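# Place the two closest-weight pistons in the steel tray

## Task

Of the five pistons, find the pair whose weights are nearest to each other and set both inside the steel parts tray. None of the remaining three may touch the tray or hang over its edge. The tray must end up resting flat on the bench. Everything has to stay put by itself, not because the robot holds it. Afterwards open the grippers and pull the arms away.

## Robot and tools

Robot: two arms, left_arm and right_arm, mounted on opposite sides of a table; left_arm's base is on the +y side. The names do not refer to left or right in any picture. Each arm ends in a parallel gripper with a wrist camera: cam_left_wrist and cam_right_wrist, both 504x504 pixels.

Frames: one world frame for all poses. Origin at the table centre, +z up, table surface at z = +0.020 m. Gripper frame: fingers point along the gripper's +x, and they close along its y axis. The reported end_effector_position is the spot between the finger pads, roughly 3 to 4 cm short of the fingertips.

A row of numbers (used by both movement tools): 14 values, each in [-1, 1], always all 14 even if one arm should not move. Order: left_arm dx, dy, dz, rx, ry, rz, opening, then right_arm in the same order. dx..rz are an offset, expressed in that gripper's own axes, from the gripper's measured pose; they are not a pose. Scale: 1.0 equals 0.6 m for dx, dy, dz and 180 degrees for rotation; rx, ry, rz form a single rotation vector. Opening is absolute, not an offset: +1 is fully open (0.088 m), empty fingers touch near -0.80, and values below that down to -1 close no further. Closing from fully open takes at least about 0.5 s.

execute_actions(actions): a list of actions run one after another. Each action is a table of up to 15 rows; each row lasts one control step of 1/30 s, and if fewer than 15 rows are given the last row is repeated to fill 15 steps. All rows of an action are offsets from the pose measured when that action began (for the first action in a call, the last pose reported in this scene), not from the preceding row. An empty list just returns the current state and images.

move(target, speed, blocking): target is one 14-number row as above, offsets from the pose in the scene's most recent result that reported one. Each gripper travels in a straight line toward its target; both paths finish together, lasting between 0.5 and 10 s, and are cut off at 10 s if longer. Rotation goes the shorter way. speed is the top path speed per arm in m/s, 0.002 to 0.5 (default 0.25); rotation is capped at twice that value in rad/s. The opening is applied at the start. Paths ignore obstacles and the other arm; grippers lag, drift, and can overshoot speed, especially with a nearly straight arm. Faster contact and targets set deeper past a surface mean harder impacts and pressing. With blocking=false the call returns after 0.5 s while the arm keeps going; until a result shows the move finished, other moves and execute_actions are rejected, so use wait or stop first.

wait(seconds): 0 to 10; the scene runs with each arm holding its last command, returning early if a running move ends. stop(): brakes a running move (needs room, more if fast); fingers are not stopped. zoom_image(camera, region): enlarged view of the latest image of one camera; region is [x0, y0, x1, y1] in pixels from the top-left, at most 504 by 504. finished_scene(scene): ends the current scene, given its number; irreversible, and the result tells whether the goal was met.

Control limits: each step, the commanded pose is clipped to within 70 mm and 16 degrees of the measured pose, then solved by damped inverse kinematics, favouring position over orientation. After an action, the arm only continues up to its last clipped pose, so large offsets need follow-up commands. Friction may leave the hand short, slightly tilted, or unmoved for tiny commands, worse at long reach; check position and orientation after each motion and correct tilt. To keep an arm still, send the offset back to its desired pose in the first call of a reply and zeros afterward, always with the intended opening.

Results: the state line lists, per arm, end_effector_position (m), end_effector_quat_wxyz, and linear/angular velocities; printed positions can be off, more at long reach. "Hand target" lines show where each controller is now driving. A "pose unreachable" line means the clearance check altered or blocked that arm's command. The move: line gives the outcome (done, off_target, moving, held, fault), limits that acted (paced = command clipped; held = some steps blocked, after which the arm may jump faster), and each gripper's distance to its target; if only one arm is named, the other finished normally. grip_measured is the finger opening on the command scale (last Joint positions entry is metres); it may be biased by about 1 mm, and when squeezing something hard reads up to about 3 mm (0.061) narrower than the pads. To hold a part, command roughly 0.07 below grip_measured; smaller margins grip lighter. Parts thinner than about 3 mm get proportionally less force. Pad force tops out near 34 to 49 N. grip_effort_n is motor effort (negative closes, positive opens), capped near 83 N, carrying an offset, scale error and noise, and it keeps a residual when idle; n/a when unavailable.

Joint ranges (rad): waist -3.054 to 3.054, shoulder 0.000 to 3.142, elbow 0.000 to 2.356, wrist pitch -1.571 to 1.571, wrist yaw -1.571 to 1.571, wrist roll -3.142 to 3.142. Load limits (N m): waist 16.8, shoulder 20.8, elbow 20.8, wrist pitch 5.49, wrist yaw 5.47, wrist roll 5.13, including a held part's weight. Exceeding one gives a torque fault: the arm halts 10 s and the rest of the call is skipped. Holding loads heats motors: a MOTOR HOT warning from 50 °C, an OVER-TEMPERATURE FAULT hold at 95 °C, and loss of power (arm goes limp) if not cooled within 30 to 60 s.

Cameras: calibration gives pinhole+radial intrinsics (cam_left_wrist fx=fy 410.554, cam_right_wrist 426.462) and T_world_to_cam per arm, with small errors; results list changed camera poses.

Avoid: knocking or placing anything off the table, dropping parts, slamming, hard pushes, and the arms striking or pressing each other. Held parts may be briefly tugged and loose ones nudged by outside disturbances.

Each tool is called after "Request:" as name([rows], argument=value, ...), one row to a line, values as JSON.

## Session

Request:
execute_actions(actions=[])

Scene clock: 0.00 s.
left_arm: end_effector_position=(+0.1555, +0.2484, +0.2890) grip_measured=+0.836 grip_effort_n=n/a end_effector_quat_wxyz=(-0.386, +0.117, -0.907, -0.119) end_effector_velocity=(-0.002, +0.002, +0.001) end_effector_angular_velocity=(+0.009, +0.010, +0.004) | right_arm: end_effector_position=(+0.1252, -0.4561, +0.3795) grip_measured=+0.819 grip_effort_n=n/a end_effector_quat_wxyz=(+0.628, -0.570, +0.375, +0.373) end_effector_velocity=(+0.000, +0.003, +0.000) end_effector_angular_velocity=(+0.018, -0.002, +0.014)
Joint positions: left_arm=[ 0.599  1.322  0.968 -1.37   0.742 -1.53   0.08 ] | right_arm=[-0.994  1.432  1.583 -1.27   0.079 -1.256  0.079]
Joint velocities: left_arm=[-0.002 -0.002 -0.002 -0.007  0.007 -0.007 -0.   ] | right_arm=[-0.002 -0.002 -0.002  0.007 -0.022 -0.007 -0.   ]
Motor temperatures (°C, as the motors report them): left_arm=[30 30 32 30 30 31] | right_arm=[28 34 32 28 31 29]
Heat: left arm: hottest elbow 32 °C (+0.0 °C/min); right arm: hottest shoulder 34 °C (+0.0 °C/min).
Hand target (left_arm): +0.155, +0.248, +0.289; +0.386, -0.117, +0.907, +0.119
Hand target (right_arm): +0.125, -0.456, +0.380; +0.628, -0.570, +0.375, +0.373
camera_calibration (this result's frames):
cam_left_wrist: T_world_to_cam=[[0.3359, -0.935166, -0.112405, 0.211164], [-0.350657, -0.234918, 0.906561, -0.124633], [-0.874192, -0.265098, -0.406832, 0.387558], [0, 0, 0, 1]] pos_world=[0.224167, 0.270936, 0.294394]
cam_right_wrist: T_world_to_cam=[[0.891555, -0.0314586, 0.451819, -0.290303], [-0.171362, -0.946854, 0.272216, -0.481129], [0.419243, -0.32012, -0.849563, 0.206528], [0, 0, 0, 1]] pos_world=[0.0897884, -0.398578, 0.437594]

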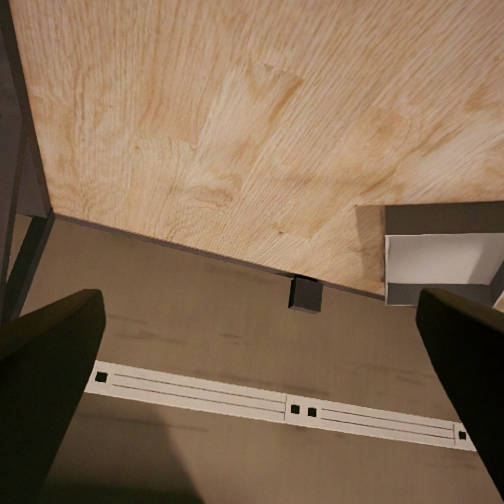

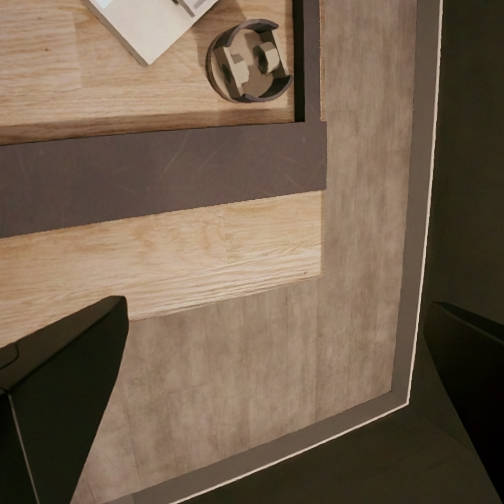

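Request:
move(target=[0,0,0,0,0,0,1,-0.107,0.197,0.335,0.012,-0.118,0.146,1], speed=0.3)

Scene clock: 4.50 s.
left_arm: end_effector_position=(+0.1555, +0.2484, +0.2890) grip_measured=+0.997 grip_effort_n=12.8 end_effector_quat_wxyz=(-0.386, +0.117, -0.907, -0.119) end_effector_velocity=(+0.001, +0.005, -0.002) end_effector_angular_velocity=(+0.033, -0.012, +0.004) | right_arm: end_effector_position=(+0.0005, -0.2520, +0.3995) grip_measured=+0.979 grip_effort_n=20.7 end_effector_quat_wxyz=(+0.597, -0.381, +0.379, +0.596) end_effector_velocity=(-0.002, +0.000, -0.000) end_effector_angular_velocity=(-0.001, +0.007, +0.012)
Joint positions: left_arm=[ 0.599  1.322  0.968 -1.37   0.742 -1.53   0.088] | right_arm=[-0.393  1.614  1.861 -1.473 -0.273 -0.651  0.087]
Joint velocities: left_arm=[ 0.002 -0.002 -0.002 -0.022 -0.022 -0.007 -0.   ] | right_arm=[ 0.002  0.002  0.002 -0.007 -0.007 -0.007  0.   ]
Motor temperatures (°C, as the motors report them): left_arm=[30 30 32 30 30 31] | right_arm=[28 34 33 29 31 29]
Heat: left arm: hottest elbow 32 °C (+0.0 °C/min); right arm: hottest shoulder 34 °C (+0.0 °C/min).
Hand target (left_arm): +0.155, +0.248, +0.289; +0.386, -0.117, +0.907, +0.119
Hand target (right_arm): +0.001, -0.248, +0.401; +0.599, -0.379, +0.376, +0.597
Off the commanded pose (left_arm): 0.000 m, 0 deg.
Off the commanded pose (right_arm): 0.002 m, 0 deg.
move: done
camera_calibration (this result's frames):
cam_left_wrist: T_world_to_cam=[[0.3359, -0.935166, -0.112405, 0.211164], [-0.350657, -0.234918, 0.906561, -0.124633], [-0.874192, -0.265098, -0.406832, 0.387558], [0, 0, 0, 1]] pos_world=[0.224167, 0.270936, 0.294394]
cam_right_wrist: T_world_to_cam=[[0.998993, 0.0306574, 0.0327668, 0.00124238], [0.0329182, -0.996944, -0.070846, -0.190287], [0.0304947, 0.0718533, -0.996949, 0.499016], [0, 0, 0, 1]] pos_world=[-0.0101946, -0.225599, 0.483972]

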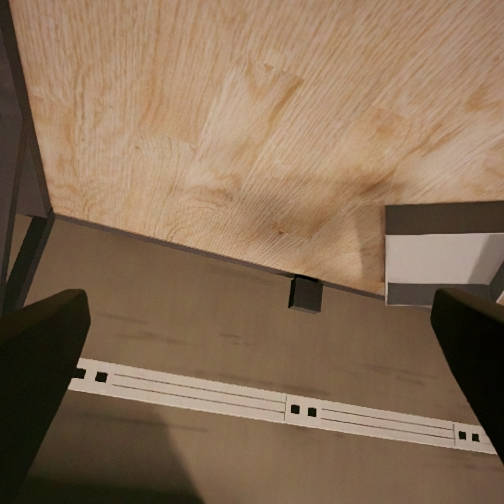

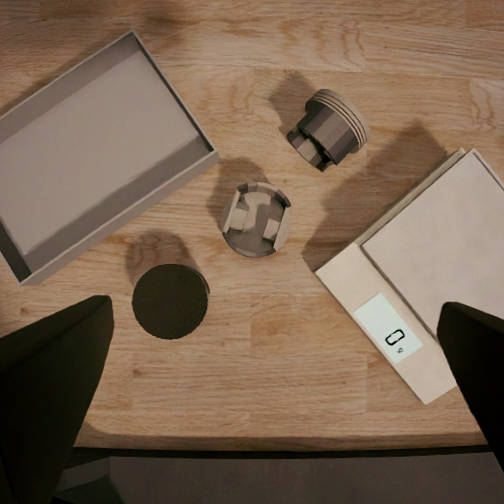

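Request:
move(target=[0,0,0,0,0,0,1,0.423,-0.008,-0.037,0.546,0.101,-0.12,1], speed=0.45)

Scene clock: 13.27 s.
left_arm: end_effector_position=(+0.1555, +0.2484, +0.2890) grip_measured=+0.997 grip_effort_n=12.8 end_effector_quat_wxyz=(-0.386, +0.117, -0.907, -0.119) end_effector_velocity=(+0.001, +0.003, -0.002) end_effector_angular_velocity=(+0.019, -0.017, -0.000) | right_arm: end_effector_position=(+0.0037, -0.1671, +0.1614) grip_measured=+0.979 grip_effort_n=20.2 end_effector_quat_wxyz=(+0.705, +0.063, +0.704, -0.057) end_effector_velocity=(+0.001, -0.008, -0.007) end_effector_angular_velocity=(-0.040, +0.012, -0.029)
Joint positions: left_arm=[ 0.599  1.322  0.968 -1.37   0.742 -1.53   0.088] | right_arm=[-0.161  2.122  1.628 -1.07  -0.002  1.273  0.087]
Joint velocities: left_arm=[-0.002 -0.002 -0.002 -0.007 -0.022 -0.007 -0.   ] | right_arm=[-0.007  0.017 -0.002 -0.022  0.007  0.022 -0.   ]
Motor temperatures (°C, as the motors report them): left_arm=[30 31 33 30 30 31] | right_arm=[28 34 34 29 31 29]
Heat: left arm: hottest elbow 33 °C (+4.5 °C/min); right arm: hottest shoulder 34 °C (+0.0 °C/min).
Hand target (left_arm): +0.155, +0.248, +0.289; +0.386, -0.117, +0.907, +0.119
Hand target (right_arm): +0.003, -0.164, +0.160; +0.704, +0.063, +0.705, -0.059
Off the commanded pose (left_arm): 0.000 m, 0 deg.
Off the commanded pose (right_arm): 0.004 m, 0 deg.
move: done
camera_calibration (this result's frames):
cam_left_wrist: T_world_to_cam=[[0.3359, -0.935166, -0.112405, 0.211164], [-0.350657, -0.234918, 0.906561, -0.124633], [-0.874192, -0.265098, -0.406832, 0.387558], [0, 0, 0, 1]] pos_world=[0.224167, 0.270936, 0.294394]
cam_right_wrist: T_world_to_cam=[[-0.129127, -0.991611, 0.00585373, -0.159032], [-0.926233, 0.122718, 0.356416, -0.000975146], [-0.354144, 0.0406011, -0.934309, 0.241451], [0, 0, 0, 1]] pos_world=[0.0640697, -0.167382, 0.226868]

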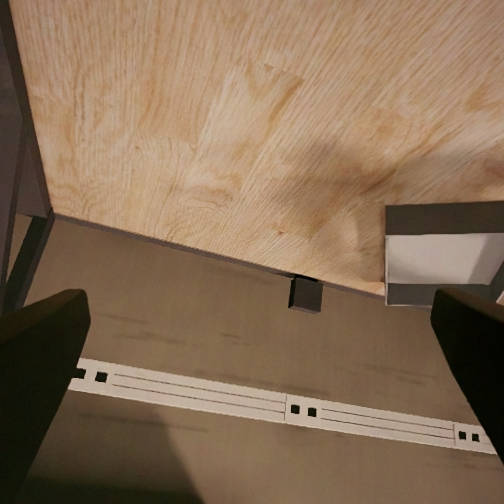

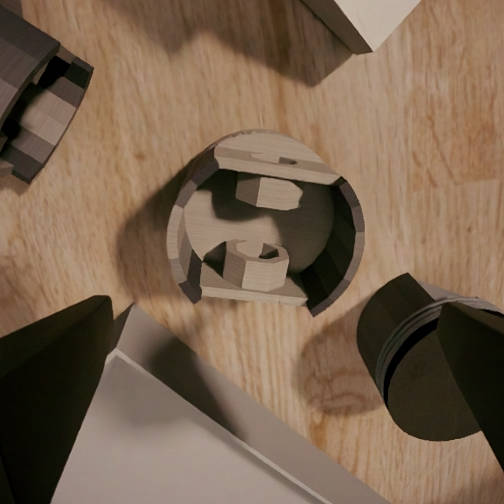

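Request:
move(target=[0,0,0,0,0,0,1,0.158,0,0.013,0.03,0,0,1], speed=0.12)

Request:
move(target=[0,0,0,0,0,0,1,0,0,0,0,0,0,0.46])

Request:
move(target=[0,0,0,0,0,0,1,-0.165,0,0,0,0,0,0.46])

Request:
move(target=[0,0,0,0,0,0,1,0,-0.028,0.325,0.667,0,0,0.46], speed=0.5)

Scene clock: 17.23 s.
left_arm: end_effector_position=(+0.1555, +0.2484, +0.2890) grip_measured=+0.997 grip_effort_n=12.8 end_effector_quat_wxyz=(-0.386, +0.117, -0.907, -0.119) end_effector_velocity=(-0.001, +0.000, +0.002) end_effector_angular_velocity=(-0.005, +0.007, -0.002) | right_arm: end_effector_position=(+0.0117, -0.1632, +0.0741) grip_measured=+0.979 grip_effort_n=19.8 end_effector_quat_wxyz=(+0.704, +0.101, +0.698, -0.082) end_effector_velocity=(+0.001, +0.001, -0.007) end_effector_angular_velocity=(+0.005, +0.005, +0.005)
Joint positions: left_arm=[ 0.599  1.322  0.968 -1.37   0.742 -1.53   0.088] | right_arm=[-0.175  2.262  1.486 -0.767 -0.002  1.348  0.087]
Joint velocities: left_arm=[ 0.002 -0.002  0.002 -0.007  0.007  0.007  0.   ] | right_arm=[-0.002  0.017 -0.002  0.022 -0.007 -0.007 -0.   ]
Motor temperatures (°C, as the motors report them): left_arm=[30 31 33 29 30 31] | right_arm=[28 35 35 29 31 29]
Heat: left arm: hottest elbow 33 °C (+3.5 °C/min); right arm: hottest shoulder 35 °C (+3.5 °C/min).
Hand target (left_arm): +0.155, +0.248, +0.289; +0.386, -0.117, +0.907, +0.119
Hand target (right_arm): +0.011, -0.168, +0.066; +0.701, +0.096, +0.701, -0.091
Off the commanded pose (left_arm): 0.000 m, 0 deg.
Off the commanded pose (right_arm): 0.009 m, 1 deg.
move: off_target (right_arm)
camera_calibration (this result's frames):
cam_left_wrist: T_world_to_cam=[[0.3359, -0.935166, -0.112405, 0.211164], [-0.350657, -0.234918, 0.906561, -0.124633], [-0.874192, -0.265098, -0.406832, 0.387558], [0, 0, 0, 1]] pos_world=[0.224167, 0.270936, 0.294394]
cam_right_wrist: T_world_to_cam=[[-0.215849, -0.976334, -0.0134484, -0.148663], [-0.914778, 0.197385, 0.352449, 0.0494447], [-0.341453, 0.0883779, -0.935735, 0.170408], [0, 0, 0, 1]] pos_world=[0.0713287, -0.169965, 0.140031]

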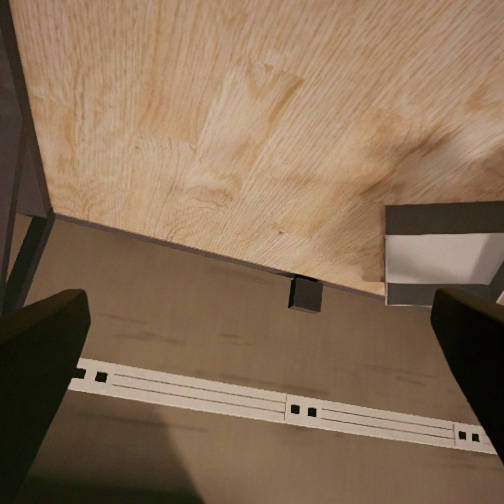

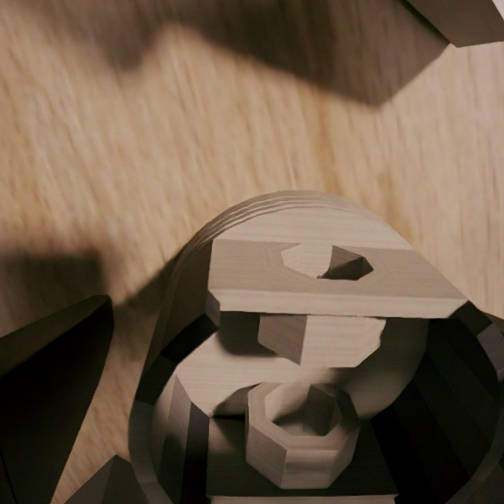

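Scene clock: 17.73 s.
left_arm: end_effector_position=(+0.1555, +0.2484, +0.2890) grip_measured=+0.997 grip_effort_n=13.3 end_effector_quat_wxyz=(-0.386, +0.117, -0.907, -0.119) end_effector_velocity=(-0.001, +0.002, -0.001) end_effector_angular_velocity=(+0.024, -0.002, +0.008) | right_arm: end_effector_position=(+0.0118, -0.1633, +0.0740) grip_measured=+0.608 grip_effort_n=-83.5 end_effector_quat_wxyz=(+0.704, +0.100, +0.698, -0.082) end_effector_velocity=(-0.001, -0.002, +0.000) end_effector_angular_velocity=(-0.003, +0.010, +0.005)
Joint positions: left_arm=[ 0.599  1.322  0.968 -1.37   0.742 -1.53   0.088] | right_arm=[-0.175  2.263  1.486 -0.767 -0.002  1.348  0.069]
Joint velocities: left_arm=[-0.007 -0.002 -0.002 -0.007 -0.007 -0.022  0.   ] | right_arm=[-0.002 -0.002 -0.002 -0.007 -0.007 -0.007 -0.   ]
Motor temperatures (°C, as the motors report them): left_arm=[30 31 33 29 30 31] | right_arm=[28 35 35 29 31 29]
Heat: left arm: hottest elbow 33 °C (+3.4 °C/min); right arm: hottest shoulder 35 °C (+3.4 °C/min).
Hand target (left_arm): +0.155, +0.248, +0.289; +0.386, -0.117, +0.907, +0.119
Hand target (right_arm): +0.012, -0.163, +0.074; +0.704, +0.100, +0.698, -0.082
Off the commanded pose (left_arm): 0.000 m, 0 deg.
Off the commanded pose (right_arm): 0.000 m, 0 deg.
move: done
camera_calibration (this result's frames):
cam_left_wrist: T_world_to_cam=[[0.3359, -0.935166, -0.112405, 0.211164], [-0.350657, -0.234918, 0.906561, -0.124633], [-0.874192, -0.265098, -0.406832, 0.387558], [0, 0, 0, 1]] pos_world=[0.224167, 0.270936, 0.294394]
cam_right_wrist: T_world_to_cam=[[-0.215857, -0.976339, -0.0129807, -0.148768], [-0.914833, 0.197576, 0.352199, 0.0495858], [-0.341301, 0.0878998, -0.935835, 0.170211], [0, 0, 0, 1]] pos_world=[0.0713435, -0.170006, 0.139895]

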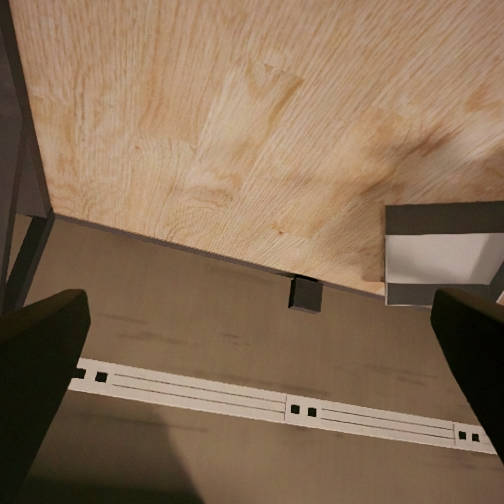

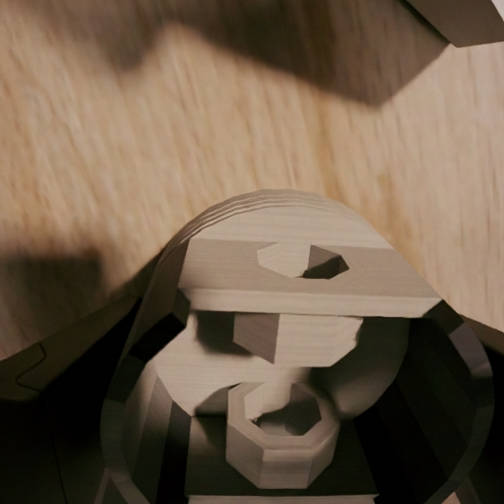

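Scene clock: 18.70 s.
left_arm: end_effector_position=(+0.1555, +0.2484, +0.2890) grip_measured=+0.997 grip_effort_n=12.8 end_effector_quat_wxyz=(-0.386, +0.117, -0.907, -0.119) end_effector_velocity=(-0.000, +0.003, +0.000) end_effector_angular_velocity=(+0.010, -0.005, +0.002) | right_arm: end_effector_position=(+0.0087, -0.1692, +0.1650) grip_measured=+0.608 grip_effort_n=-83.5 end_effector_quat_wxyz=(+0.701, +0.093, +0.701, -0.089) end_effector_velocity=(+0.001, +0.003, +0.008) end_effector_angular_velocity=(+0.010, +0.003, -0.010)
Joint positions: left_arm=[ 0.599  1.322  0.968 -1.37   0.742 -1.53   0.088] | right_arm=[-0.175  2.122  1.643 -1.087 -0.002  1.348  0.069]
Joint velocities: left_arm=[-0.002 -0.007 -0.002 -0.007 -0.007 -0.007 -0.   ] | right_arm=[-0.002 -0.002  0.027 -0.022 -0.007  0.007  0.   ]
Motor temperatures (°C, as the motors report them): left_arm=[30 31 33 29 30 31] | right_arm=[28 36 35 29 31 29]
Heat: left arm: hottest elbow 33 °C (+3.2 °C/min); right arm: hottest shoulder 36 °C (+6.4 °C/min).
Hand target (left_arm): +0.155, +0.248, +0.289; +0.386, -0.117, +0.907, +0.119
Hand target (right_arm): +0.011, -0.166, +0.173; +0.704, +0.100, +0.698, -0.082
Off the commanded pose (left_arm): 0.000 m, 0 deg.
Off the commanded pose (right_arm): 0.009 m, 1 deg.
move: off_target (right_arm)
camera_calibration (this result's frames):
cam_left_wrist: T_world_to_cam=[[0.3359, -0.935166, -0.112405, 0.211164], [-0.350657, -0.234918, 0.906561, -0.124633], [-0.874192, -0.265098, -0.406832, 0.387558], [0, 0, 0, 1]] pos_world=[0.224167, 0.270936, 0.294394]
cam_right_wrist: T_world_to_cam=[[-0.215882, -0.976387, 0.00801066, -0.157516], [-0.91126, 0.204415, 0.357519, 0.0161189], [-0.350714, 0.069882, -0.933872, 0.251553], [0, 0, 0, 1]] pos_world=[0.0689067, -0.174671, 0.230417]

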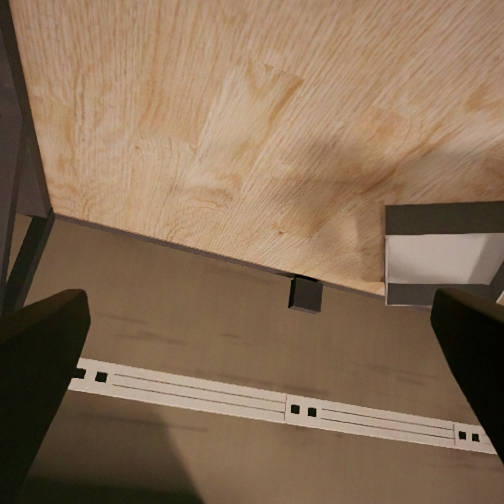

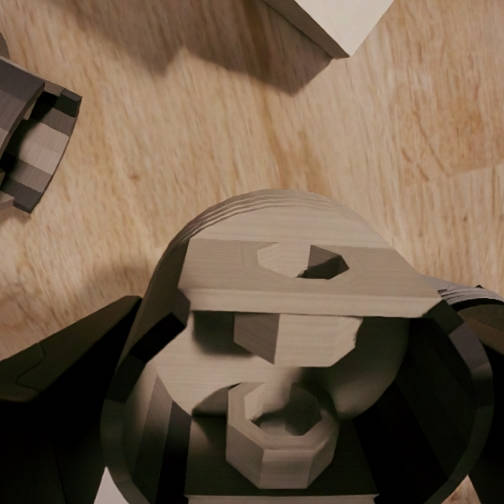

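Scene clock: 21.70 s.
left_arm: end_effector_position=(+0.1555, +0.2484, +0.2890) grip_measured=+0.997 grip_effort_n=12.8 end_effector_quat_wxyz=(-0.386, +0.117, -0.907, -0.119) end_effector_velocity=(-0.001, +0.003, -0.002) end_effector_angular_velocity=(+0.019, -0.002, +0.002) | right_arm: end_effector_position=(+0.1900, -0.2397, +0.1561) grip_measured=+0.610 grip_effort_n=-83.5 end_effector_quat_wxyz=(+0.275, +0.647, +0.270, -0.658) end_effector_velocity=(-0.001, -0.001, +0.002) end_effector_angular_velocity=(+0.004, +0.006, -0.010)
Joint positions: left_arm=[ 0.599  1.322  0.968 -1.37   0.742 -1.53   0.088] | right_arm=[-0.6    2.428  2.124 -1.283  0.002  3.014  0.069]
Joint velocities: left_arm=[-0.002 -0.002 -0.007 -0.007 -0.007 -0.007 -0.   ] | right_arm=[-0.002 -0.002  0.002 -0.007 -0.007  0.007  0.   ]
Motor temperatures (°C, as the motors report them): left_arm=[30 31 33 29 30 31] | right_arm=[28 36 35 29 31 29]
Heat: left arm: hottest elbow 33 °C (+2.8 °C/min); right arm: hottest shoulder 36 °C (+5.5 °C/min).
Hand target (left_arm): +0.155, +0.248, +0.289; +0.386, -0.117, +0.907, +0.119
Hand target (right_arm): +0.192, -0.238, +0.163; +0.271, +0.654, +0.271, -0.652
Off the commanded pose (left_arm): 0.000 m, 0 deg.
Off the commanded pose (right_arm): 0.010 m, 1 deg.
move: off_target (right_arm)
camera_calibration (this result's frames):
cam_left_wrist: T_world_to_cam=[[0.3359, -0.935166, -0.112405, 0.211164], [-0.350657, -0.234918, 0.906561, -0.124633], [-0.874192, -0.265098, -0.406832, 0.387558], [0, 0, 0, 1]] pos_world=[0.224167, 0.270936, 0.294394]
cam_right_wrist: T_world_to_cam=[[-0.739551, 0.672947, 0.0143796, 0.306686], [0.636161, 0.691826, 0.341578, 0.0242073], [0.219916, 0.261762, -0.939743, 0.250271], [0, 0, 0, 1]] pos_world=[0.156371, -0.288642, 0.222512]

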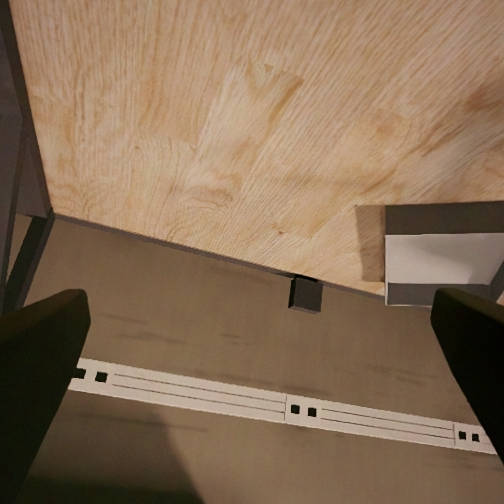

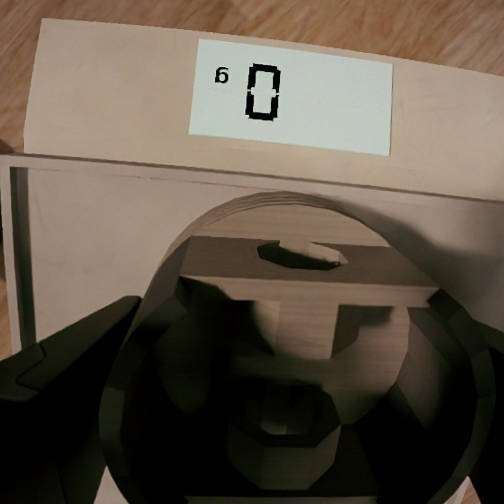

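Request:
move(target=[0,0,0,0,0,0,1,0.02,-0.01,-0.012,0,0.01,0,0.5], speed=0.04)

Request:
move(target=[0,0,0,0,0,0,1,0,0,0,0,0,0,1])

Request:
wait(seconds=2)

Request:
execute_actions([
  [[0,0,0,0,0,0,1,0,0,0,0,0,0,0.5]],
  [[0,0,0,0,0,0,1,-0.04,0,0,0,0,0,0.5]],
])

Request:
move(target=[0,0,0,0,0,0,1,-0.012,-0.095,0.28,-0.167,0,0,0.5], speed=0.3)

Scene clock: 26.80 s.
left_arm: end_effector_position=(+0.1555, +0.2484, +0.2890) grip_measured=+0.997 grip_effort_n=12.8 end_effector_quat_wxyz=(-0.386, +0.117, -0.907, -0.119) end_effector_velocity=(+0.000, -0.000, -0.001) end_effector_angular_velocity=(+0.010, -0.007, +0.012) | right_arm: end_effector_position=(+0.1931, -0.2304, +0.1481) grip_measured=+0.610 grip_effort_n=-83.5 end_effector_quat_wxyz=(+0.270, +0.660, +0.275, -0.644) end_effector_velocity=(-0.002, +0.001, +0.000) end_effector_angular_velocity=(+0.019, +0.012, -0.009)
Joint positions: left_arm=[ 0.599  1.322  0.968 -1.37   0.742 -1.53   0.088] | right_arm=[-0.589  2.428  2.092 -1.21   0.     3.025  0.069]
Joint velocities: left_arm=[-0.002 -0.002 -0.002  0.007 -0.007 -0.022 -0.   ] | right_arm=[-0.002 -0.007 -0.012  0.007 -0.022  0.007 -0.   ]
Motor temperatures (°C, as the motors report them): left_arm=[30 31 33 29 30 31] | right_arm=[28 39 36 29 31 29]
Heat: left arm: hottest elbow 33 °C (+2.2 °C/min); right arm: hottest shoulder 39 °C (+11.2 °C/min).
Hand target (left_arm): +0.155, +0.248, +0.289; +0.386, -0.117, +0.907, +0.119
Hand target (right_arm): +0.191, -0.230, +0.144; +0.271, +0.657, +0.275, -0.648
Off the commanded pose (left_arm): 0.000 m, 0 deg.
Off the commanded pose (right_arm): 0.005 m, 1 deg.
move: done
camera_calibration (this result's frames):
cam_left_wrist: T_world_to_cam=[[0.3359, -0.935166, -0.112405, 0.211164], [-0.350657, -0.234918, 0.906561, -0.124633], [-0.874192, -0.265098, -0.406832, 0.387558], [0, 0, 0, 1]] pos_world=[0.224167, 0.270936, 0.294394]
cam_right_wrist: T_world_to_cam=[[-0.739922, 0.672622, 0.00973455, 0.303555], [0.625165, 0.68223, 0.37912, 0.0129273], [0.248363, 0.286605, -0.925297, 0.237715], [0, 0, 0, 1]] pos_world=[0.157486, -0.281127, 0.212101]

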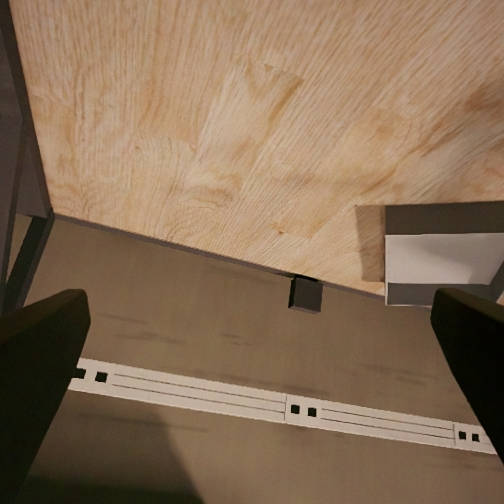

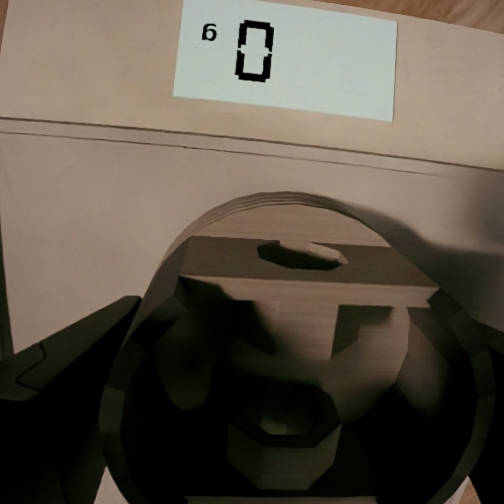

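Scene clock: 27.50 s.
left_arm: end_effector_position=(+0.1555, +0.2484, +0.2890) grip_measured=+0.997 grip_effort_n=12.8 end_effector_quat_wxyz=(-0.386, +0.117, -0.907, -0.119) end_effector_velocity=(-0.000, +0.005, -0.000) end_effector_angular_velocity=(+0.028, +0.001, +0.007) | right_arm: end_effector_position=(+0.1931, -0.2305, +0.1480) grip_measured=+0.977 grip_effort_n=20.7 end_effector_quat_wxyz=(+0.270, +0.660, +0.275, -0.644) end_effector_velocity=(-0.005, -0.004, -0.001) end_effector_angular_velocity=(-0.011, +0.025, +0.020)
Joint positions: left_arm=[ 0.599  1.322  0.968 -1.37   0.742 -1.53   0.088] | right_arm=[-0.589  2.428  2.091 -1.21   0.     3.025  0.087]
Joint velocities: left_arm=[ 0.002 -0.002 -0.002 -0.022 -0.007 -0.007  0.   ] | right_arm=[-0.002 -0.002 -0.007 -0.022 -0.007 -0.022  0.001]
Motor temperatures (°C, as the motors report them): left_arm=[30 31 33 29 30 31] | right_arm=[28 39 36 29 31 29]
Heat: left arm: hottest elbow 33 °C (+2.2 °C/min); right arm: hottest shoulder 39 °C (+10.9 °C/min).
Hand target (left_arm): +0.155, +0.248, +0.289; +0.386, -0.117, +0.907, +0.119
Hand target (right_arm): +0.193, -0.230, +0.148; +0.271, +0.660, +0.275, -0.644
Off the commanded pose (left_arm): 0.000 m, 0 deg.
Off the commanded pose (right_arm): 0.000 m, 0 deg.
move: done
camera_calibration (this result's frames):
cam_left_wrist: T_world_to_cam=[[0.3359, -0.935166, -0.112405, 0.211164], [-0.350657, -0.234918, 0.906561, -0.124633], [-0.874192, -0.265098, -0.406832, 0.387558], [0, 0, 0, 1]] pos_world=[0.224167, 0.270936, 0.294394]
cam_right_wrist: T_world_to_cam=[[-0.739919, 0.672624, 0.00979453, 0.303532], [0.625278, 0.68232, 0.378771, 0.0130996], [0.248087, 0.286384, -0.925439, 0.237683], [0, 0, 0, 1]] pos_world=[0.157433, -0.28117, 0.212026]

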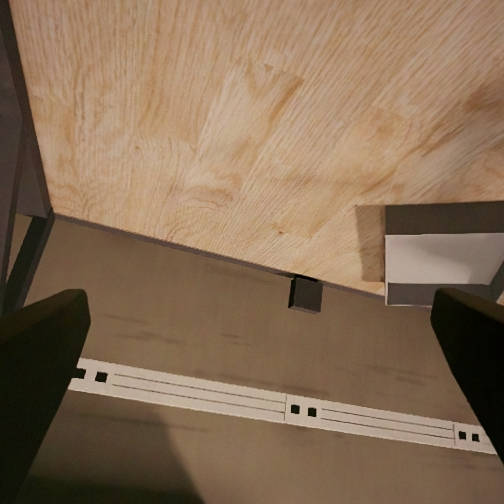

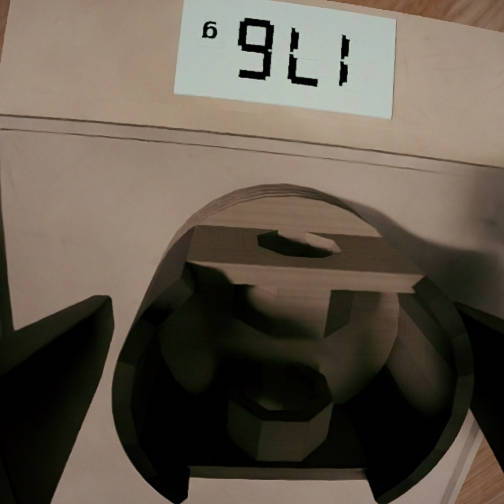

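Scene clock: 29.50 s.
left_arm: end_effector_position=(+0.1555, +0.2484, +0.2890) grip_measured=+0.997 grip_effort_n=13.3 end_effector_quat_wxyz=(-0.386, +0.117, -0.907, -0.119) end_effector_velocity=(+0.002, +0.003, -0.002) end_effector_angular_velocity=(+0.019, -0.017, +0.004) | right_arm: end_effector_position=(+0.1931, -0.2305, +0.1480) grip_measured=+0.979 grip_effort_n=20.7 end_effector_quat_wxyz=(+0.270, +0.660, +0.275, -0.644) end_effector_velocity=(-0.002, -0.001, +0.000) end_effector_angular_velocity=(+0.001, +0.010, +0.020)
Joint positions: left_arm=[ 0.599  1.322  0.968 -1.37   0.742 -1.53   0.088] | right_arm=[-0.589  2.428  2.091 -1.21   0.     3.025  0.087]
Joint velocities: left_arm=[ 0.002 -0.002 -0.002 -0.007 -0.022 -0.007 -0.   ] | right_arm=[-0.002 -0.002 -0.002 -0.007 -0.007 -0.022  0.   ]
Motor temperatures (°C, as the motors report them): left_arm=[30 31 33 29 30 31] | right_arm=[28 40 36 29 31 29]
Heat: left arm: hottest elbow 33 °C (+2.0 °C/min); right arm: hottest shoulder 40 °C (+12.2 °C/min).
Hand target (left_arm): +0.155, +0.248, +0.289; +0.386, -0.117, +0.907, +0.119
Hand target (right_arm): +0.193, -0.230, +0.148; +0.271, +0.660, +0.275, -0.644
Off the commanded pose (left_arm): 0.000 m, 0 deg.
Off the commanded pose (right_arm): 0.000 m, 0 deg.
wait: 2.00 s; at rest by 0.17 s
camera_calibration (this result's frames):
cam_left_wrist: T_world_to_cam=[[0.3359, -0.935166, -0.112405, 0.211164], [-0.350657, -0.234918, 0.906561, -0.124633], [-0.874192, -0.265098, -0.406832, 0.387558], [0, 0, 0, 1]] pos_world=[0.224167, 0.270936, 0.294394]
cam_right_wrist: T_world_to_cam=[[-0.739919, 0.672624, 0.00979453, 0.303532], [0.625278, 0.68232, 0.378771, 0.0130996], [0.248087, 0.286384, -0.925439, 0.237683], [0, 0, 0, 1]] pos_world=[0.157433, -0.28117, 0.212026]

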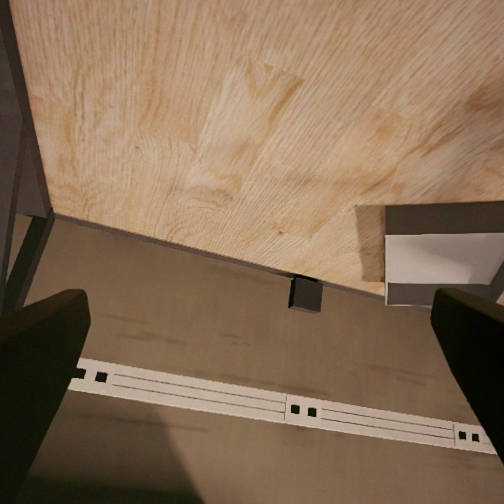

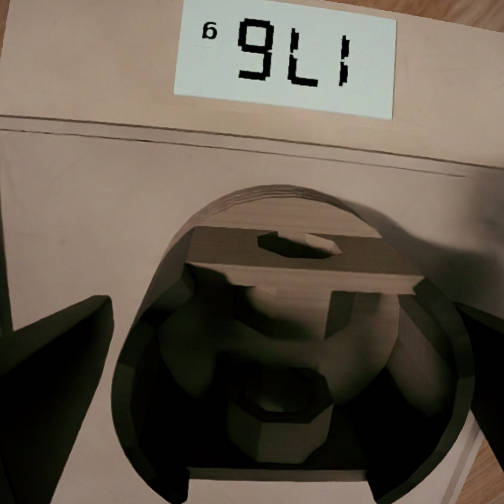

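Scene clock: 30.50 s.
left_arm: end_effector_position=(+0.1555, +0.2484, +0.2890) grip_measured=+0.997 grip_effort_n=13.3 end_effector_quat_wxyz=(-0.386, +0.117, -0.907, -0.119) end_effector_velocity=(-0.003, +0.004, +0.002) end_effector_angular_velocity=(+0.019, +0.013, +0.004) | right_arm: end_effector_position=(+0.1895, -0.2333, +0.1619) grip_measured=+0.614 grip_effort_n=-83.5 end_effector_quat_wxyz=(+0.273, +0.652, +0.272, -0.653) end_effector_velocity=(+0.001, +0.001, +0.004) end_effector_angular_velocity=(+0.010, -0.001, +0.034)
Joint positions: left_arm=[ 0.599  1.322  0.968 -1.37   0.742 -1.53   0.088] | right_arm=[-0.589  2.428  2.147 -1.291  0.     3.025  0.069]
Joint velocities: left_arm=[-0.002 -0.007 -0.002 -0.022  0.007 -0.007 -0.   ] | right_arm=[-0.002 -0.002  0.012 -0.007 -0.007 -0.037 -0.   ]
Motor temperatures (°C, as the motors report them): left_arm=[30 31 33 29 30 31] | right_arm=[28 40 36 29 31 29]
Heat: left arm: hottest elbow 33 °C (+2.0 °C/min); right arm: hottest shoulder 40 °C (+11.8 °C/min).
Hand target (left_arm): +0.155, +0.248, +0.289; +0.386, -0.117, +0.907, +0.119
Hand target (right_arm): +0.193, -0.231, +0.172; +0.270, +0.660, +0.275, -0.644
Off the commanded pose (left_arm): 0.000 m, 0 deg.
Off the commanded pose (right_arm): 0.011 m, 1 deg.
camera_calibration (this result's frames):
cam_left_wrist: T_world_to_cam=[[0.3359, -0.935166, -0.112405, 0.211164], [-0.350657, -0.234918, 0.906561, -0.124633], [-0.874192, -0.265098, -0.406832, 0.387558], [0, 0, 0, 1]] pos_world=[0.224167, 0.270936, 0.294394]
cam_right_wrist: T_world_to_cam=[[-0.739684, 0.672813, 0.0138099, 0.302021], [0.632601, 0.688183, 0.355275, 0.0158532], [0.22953, 0.271527, -0.93466, 0.253768], [0, 0, 0, 1]] pos_world=[0.155124, -0.283018, 0.227384]

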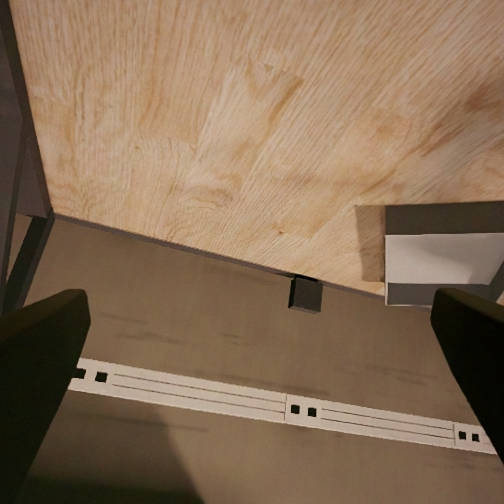

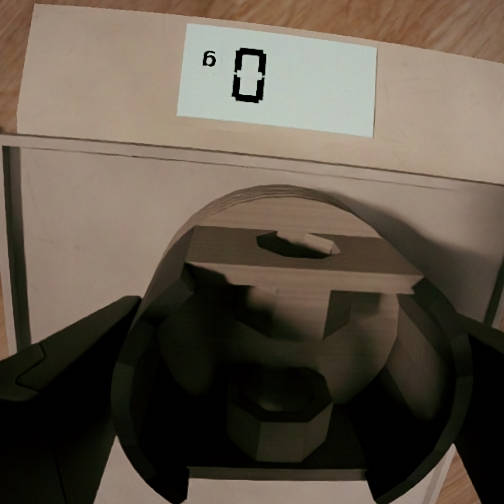

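Scene clock: 32.00 s.
left_arm: end_effector_position=(+0.1555, +0.2484, +0.2890) grip_measured=+0.997 grip_effort_n=12.8 end_effector_quat_wxyz=(-0.386, +0.117, -0.907, -0.119) end_effector_velocity=(-0.000, +0.002, -0.001) end_effector_angular_velocity=(+0.014, -0.003, +0.002) | right_arm: end_effector_position=(+0.0330, -0.3104, +0.1696) grip_measured=+0.614 grip_effort_n=-83.5 end_effector_quat_wxyz=(+0.431, +0.558, +0.430, -0.564) end_effector_velocity=(-0.003, -0.001, +0.002) end_effector_angular_velocity=(+0.014, -0.003, +0.010)
Joint positions: left_arm=[ 0.599  1.322  0.968 -1.37   0.742 -1.53   0.088] | right_arm=[-0.465  1.758  1.156 -0.977  0.     2.632  0.069]
Joint velocities: left_arm=[-0.002 -0.002 -0.002 -0.007 -0.007 -0.007 -0.   ] | right_arm=[ 0.002 -0.022 -0.017  0.007 -0.007 -0.007  0.   ]
Motor temperatures (°C, as the motors report them): left_arm=[30 31 33 29 30 31] | right_arm=[28 41 36 29 31 29]
Heat: left arm: hottest elbow 33 °C (+1.9 °C/min); right arm: hottest shoulder 41 °C (+13.1 °C/min).
Hand target (left_arm): +0.155, +0.248, +0.289; +0.386, -0.117, +0.907, +0.119
Hand target (right_arm): +0.031, -0.311, +0.171; +0.432, +0.559, +0.433, -0.560
Off the commanded pose (left_arm): 0.000 m, 0 deg.
Off the commanded pose (right_arm): 0.003 m, 1 deg.
move: done
camera_calibration (this result's frames):
cam_left_wrist: T_world_to_cam=[[0.3359, -0.935166, -0.112405, 0.211164], [-0.350657, -0.234918, 0.906561, -0.124633], [-0.874192, -0.265098, -0.406832, 0.387558], [0, 0, 0, 1]] pos_world=[0.224167, 0.270936, 0.294394]
cam_right_wrist: T_world_to_cam=[[-0.975626, 0.218699, 0.0180354, 0.104166], [0.211038, 0.912563, 0.350274, 0.249487], [0.0601461, 0.345543, -0.936474, 0.346743], [0, 0, 0, 1]] pos_world=[0.0281211, -0.370268, 0.235448]

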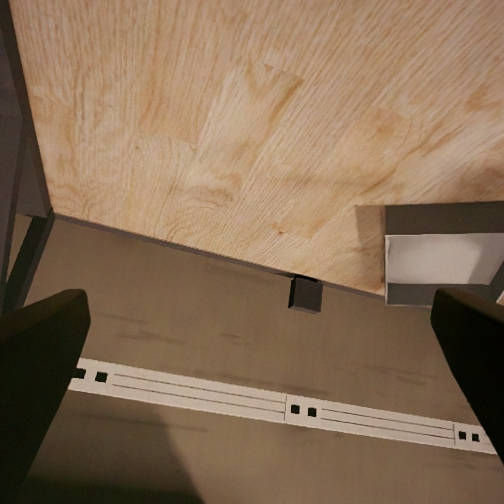

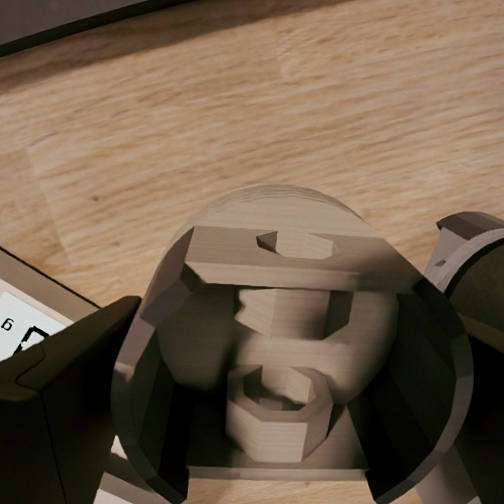

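Request:
move(target=[0,0,0,0,0,0,1,0.158,0.008,0.02,0,0,0,0.5], speed=0.12)

Request:
move(target=[0,0,0,0,0,0,1,0,0,0,0,0,0,1])

Request:
move(target=[0,0,0,0,0,0,1,-0.11,0,0,0,0,0,1])

Request:
move(target=[0,0,0,0,0,0,1,0,-0.2,-0.07,-0.167,0,0,1], speed=0.3)

Scene clock: 36.00 s.
left_arm: end_effector_position=(+0.1555, +0.2484, +0.2890) grip_measured=+0.997 grip_effort_n=12.8 end_effector_quat_wxyz=(-0.386, +0.117, -0.907, -0.119) end_effector_velocity=(+0.000, +0.003, -0.002) end_effector_angular_velocity=(+0.009, -0.019, -0.016) | right_arm: end_effector_position=(+0.0349, -0.3205, +0.0784) grip_measured=+0.614 grip_effort_n=-83.5 end_effector_quat_wxyz=(+0.431, +0.562, +0.431, -0.560) end_effector_velocity=(-0.006, -0.006, -0.004) end_effector_angular_velocity=(-0.014, +0.024, +0.020)
Joint positions: left_arm=[ 0.599  1.322  0.968 -1.37   0.742 -1.53   0.088] | right_arm=[-0.493  1.918  0.942 -0.592  0.     2.603  0.069]
Joint velocities: left_arm=[-0.007 -0.002 -0.002 -0.007 -0.022  0.007 -0.   ] | right_arm=[-0.002  0.002 -0.017 -0.007 -0.007 -0.022 -0.   ]
Motor temperatures (°C, as the motors report them): left_arm=[30 31 34 29 30 31] | right_arm=[28 41 36 29 31 29]
Heat: left arm: hottest elbow 34 °C (+3.3 °C/min); right arm: hottest shoulder 41 °C (+11.7 °C/min).
Hand target (left_arm): +0.155, +0.248, +0.289; +0.386, -0.117, +0.907, +0.119
Hand target (right_arm): +0.033, -0.324, +0.075; +0.431, +0.558, +0.430, -0.564
Off the commanded pose (left_arm): 0.000 m, 0 deg.
Off the commanded pose (right_arm): 0.005 m, 1 deg.
move: done
camera_calibration (this result's frames):
cam_left_wrist: T_world_to_cam=[[0.3359, -0.935166, -0.112405, 0.211164], [-0.350657, -0.234918, 0.906561, -0.124633], [-0.874192, -0.265098, -0.406832, 0.387558], [0, 0, 0, 1]] pos_world=[0.224167, 0.270936, 0.294394]
cam_right_wrist: T_world_to_cam=[[-0.97583, 0.218204, 0.011982, 0.110177], [0.207841, 0.909753, 0.359377, 0.288763], [0.0675169, 0.353182, -0.933115, 0.266641], [0, 0, 0, 1]] pos_world=[0.0294945, -0.380917, 0.143712]

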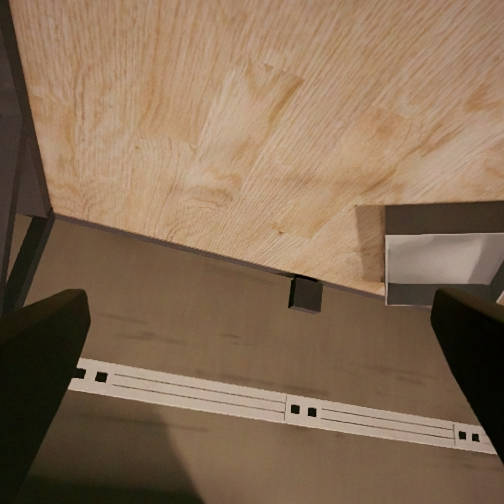

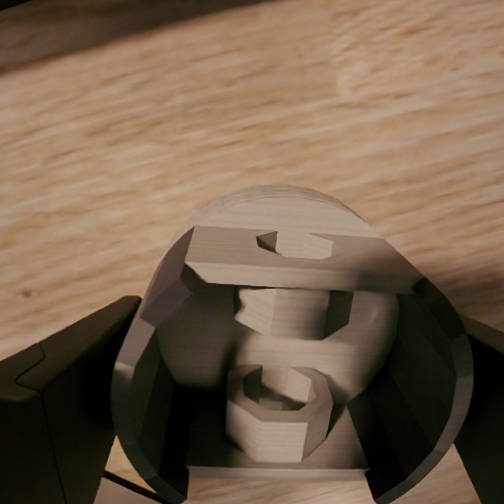

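Scene clock: 36.70 s.
left_arm: end_effector_position=(+0.1555, +0.2484, +0.2890) grip_measured=+0.997 grip_effort_n=13.3 end_effector_quat_wxyz=(-0.386, +0.117, -0.907, -0.119) end_effector_velocity=(+0.000, -0.000, -0.001) end_effector_angular_velocity=(+0.010, -0.007, +0.012) | right_arm: end_effector_position=(+0.0349, -0.3205, +0.0783) grip_measured=+0.977 grip_effort_n=20.7 end_effector_quat_wxyz=(+0.431, +0.562, +0.431, -0.560) end_effector_velocity=(-0.003, +0.000, +0.000) end_effector_angular_velocity=(+0.011, +0.021, +0.005)
Joint positions: left_arm=[ 0.599  1.322  0.968 -1.37   0.742 -1.53   0.088] | right_arm=[-0.493  1.919  0.942 -0.591  0.     2.603  0.087]
Joint velocities: left_arm=[-0.002 -0.002 -0.002  0.007 -0.007 -0.022 -0.   ] | right_arm=[-0.002 -0.002 -0.002 -0.007 -0.022 -0.007  0.001]
Motor temperatures (°C, as the motors report them): left_arm=[30 31 34 29 30 31] | right_arm=[28 41 36 29 31 29]
Heat: left arm: hottest elbow 34 °C (+3.3 °C/min); right arm: hottest shoulder 41 °C (+11.4 °C/min).
Hand target (left_arm): +0.155, +0.248, +0.289; +0.386, -0.117, +0.907, +0.119
Hand target (right_arm): +0.035, -0.320, +0.078; +0.431, +0.562, +0.431, -0.560
Off the commanded pose (left_arm): 0.000 m, 0 deg.
Off the commanded pose (right_arm): 0.000 m, 0 deg.
move: done
camera_calibration (this result's frames):
cam_left_wrist: T_world_to_cam=[[0.3359, -0.935166, -0.112405, 0.211164], [-0.350657, -0.234918, 0.906561, -0.124633], [-0.874192, -0.265098, -0.406832, 0.387558], [0, 0, 0, 1]] pos_world=[0.224167, 0.270936, 0.294394]
cam_right_wrist: T_world_to_cam=[[-0.97583, 0.218204, 0.011982, 0.110195], [0.207841, 0.909753, 0.359377, 0.288778], [0.0675169, 0.353182, -0.933115, 0.266534], [0, 0, 0, 1]] pos_world=[0.029516, -0.380896, 0.143606]

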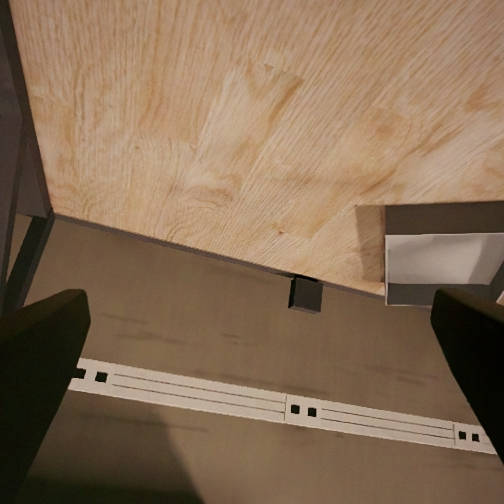

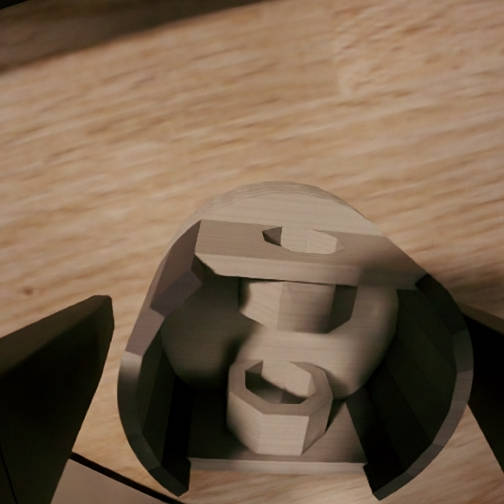

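Scene clock: 37.63 s.
left_arm: end_effector_position=(+0.1555, +0.2484, +0.2890) grip_measured=+0.997 grip_effort_n=12.8 end_effector_quat_wxyz=(-0.386, +0.117, -0.907, -0.119) end_effector_velocity=(+0.001, +0.002, -0.001) end_effector_angular_velocity=(+0.014, -0.003, +0.007) | right_arm: end_effector_position=(+0.0320, -0.3234, +0.1388) grip_measured=+0.979 grip_effort_n=20.7 end_effector_quat_wxyz=(+0.431, +0.555, +0.430, -0.566) end_effector_velocity=(+0.001, +0.002, +0.007) end_effector_angular_velocity=(+0.010, -0.000, +0.005)
Joint positions: left_arm=[ 0.599  1.322  0.968 -1.37   0.742 -1.53   0.088] | right_arm=[-0.493  1.778  1.046 -0.854  0.     2.603  0.087]
Joint velocities: left_arm=[ 0.002 -0.002 -0.002 -0.007 -0.007 -0.007 -0.   ] | right_arm=[-0.002 -0.012  0.017 -0.022 -0.007 -0.007 -0.   ]
Motor temperatures (°C, as the motors report them): left_arm=[30 31 34 29 30 31] | right_arm=[28 41 36 29 31 29]
Heat: left arm: hottest elbow 34 °C (+3.2 °C/min); right arm: hottest shoulder 41 °C (+11.2 °C/min).
Hand target (left_arm): +0.155, +0.248, +0.289; +0.386, -0.117, +0.907, +0.119
Hand target (right_arm): +0.035, -0.321, +0.145; +0.431, +0.562, +0.431, -0.560
Off the commanded pose (left_arm): 0.000 m, 0 deg.
Off the commanded pose (right_arm): 0.007 m, 1 deg.
move: done
camera_calibration (this result's frames):
cam_left_wrist: T_world_to_cam=[[0.3359, -0.935166, -0.112405, 0.211164], [-0.350657, -0.234918, 0.906561, -0.124633], [-0.874192, -0.265098, -0.406832, 0.387558], [0, 0, 0, 1]] pos_world=[0.224167, 0.270936, 0.294394]
cam_right_wrist: T_world_to_cam=[[-0.975607, 0.218421, 0.0220071, 0.105871], [0.212465, 0.914248, 0.344978, 0.273604], [0.0552304, 0.341239, -0.938353, 0.321425], [0, 0, 0, 1]] pos_world=[0.0274043, -0.382949, 0.204892]

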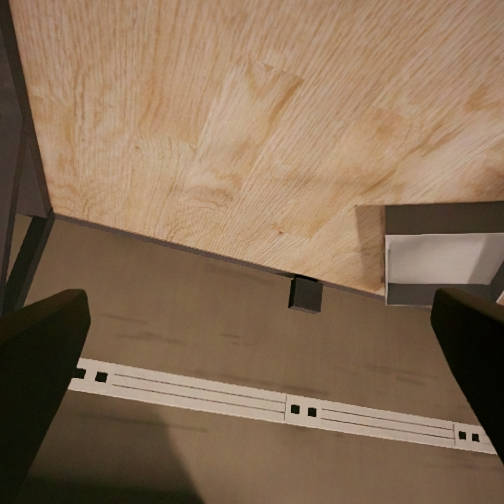

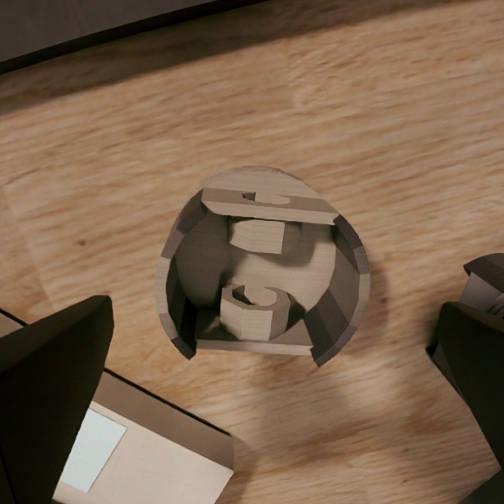

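Scene clock: 39.07 s.
left_arm: end_effector_position=(+0.1555, +0.2484, +0.2890) grip_measured=+0.997 grip_effort_n=12.8 end_effector_quat_wxyz=(-0.386, +0.117, -0.907, -0.119) end_effector_velocity=(-0.002, +0.006, -0.001) end_effector_angular_velocity=(+0.023, +0.001, -0.009) | right_arm: end_effector_position=(-0.0731, -0.2532, +0.1400) grip_measured=+0.979 grip_effort_n=20.7 end_effector_quat_wxyz=(+0.558, +0.427, +0.562, -0.436) end_effector_velocity=(-0.004, -0.001, -0.001) end_effector_angular_velocity=(-0.008, +0.011, +0.029)
Joint positions: left_arm=[ 0.599  1.322  0.968 -1.37   0.742 -1.53   0.088] | right_arm=[-0.064  1.775  1.047 -0.854 -0.009  2.514  0.087]
Joint velocities: left_arm=[-0.002 -0.002 -0.007 -0.022 -0.007  0.007 -0.   ] | right_arm=[ 0.007  0.002 -0.002 -0.007 -0.007 -0.022 -0.   ]
Motor temperatures (°C, as the motors report them): left_arm=[30 31 34 29 30 31] | right_arm=[28 41 36 29 31 29]
Heat: left arm: hottest elbow 34 °C (+3.1 °C/min); right arm: hottest shoulder 41 °C (+10.8 °C/min).
Hand target (left_arm): +0.155, +0.248, +0.289; +0.386, -0.117, +0.907, +0.119
Hand target (right_arm): -0.073, -0.250, +0.140; +0.559, +0.425, +0.564, -0.434
Off the commanded pose (left_arm): 0.000 m, 0 deg.
Off the commanded pose (right_arm): 0.002 m, 1 deg.
move: done
camera_calibration (this result's frames):
cam_left_wrist: T_world_to_cam=[[0.3359, -0.935166, -0.112405, 0.211164], [-0.350657, -0.234918, 0.906561, -0.124633], [-0.874192, -0.265098, -0.406832, 0.387558], [0, 0, 0, 1]] pos_world=[0.224167, 0.270936, 0.294394]
cam_right_wrist: T_world_to_cam=[[-0.955808, -0.292696, 0.027549, -0.140769], [-0.264387, 0.896763, 0.354845, 0.190691], [-0.128567, 0.33188, -0.934519, 0.288061], [0, 0, 0, 1]] pos_world=[-0.0470965, -0.307809, 0.205411]

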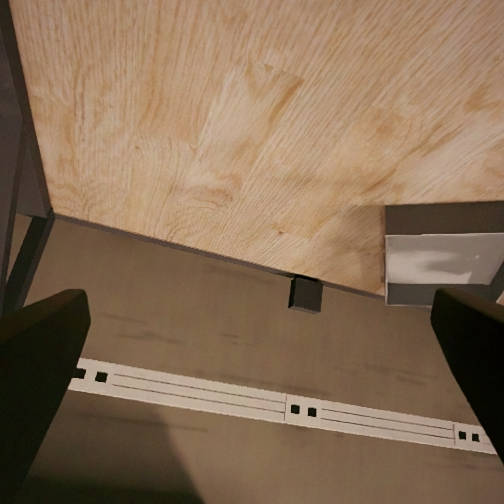

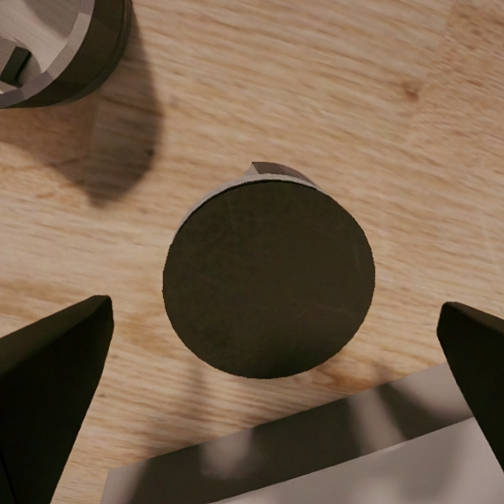

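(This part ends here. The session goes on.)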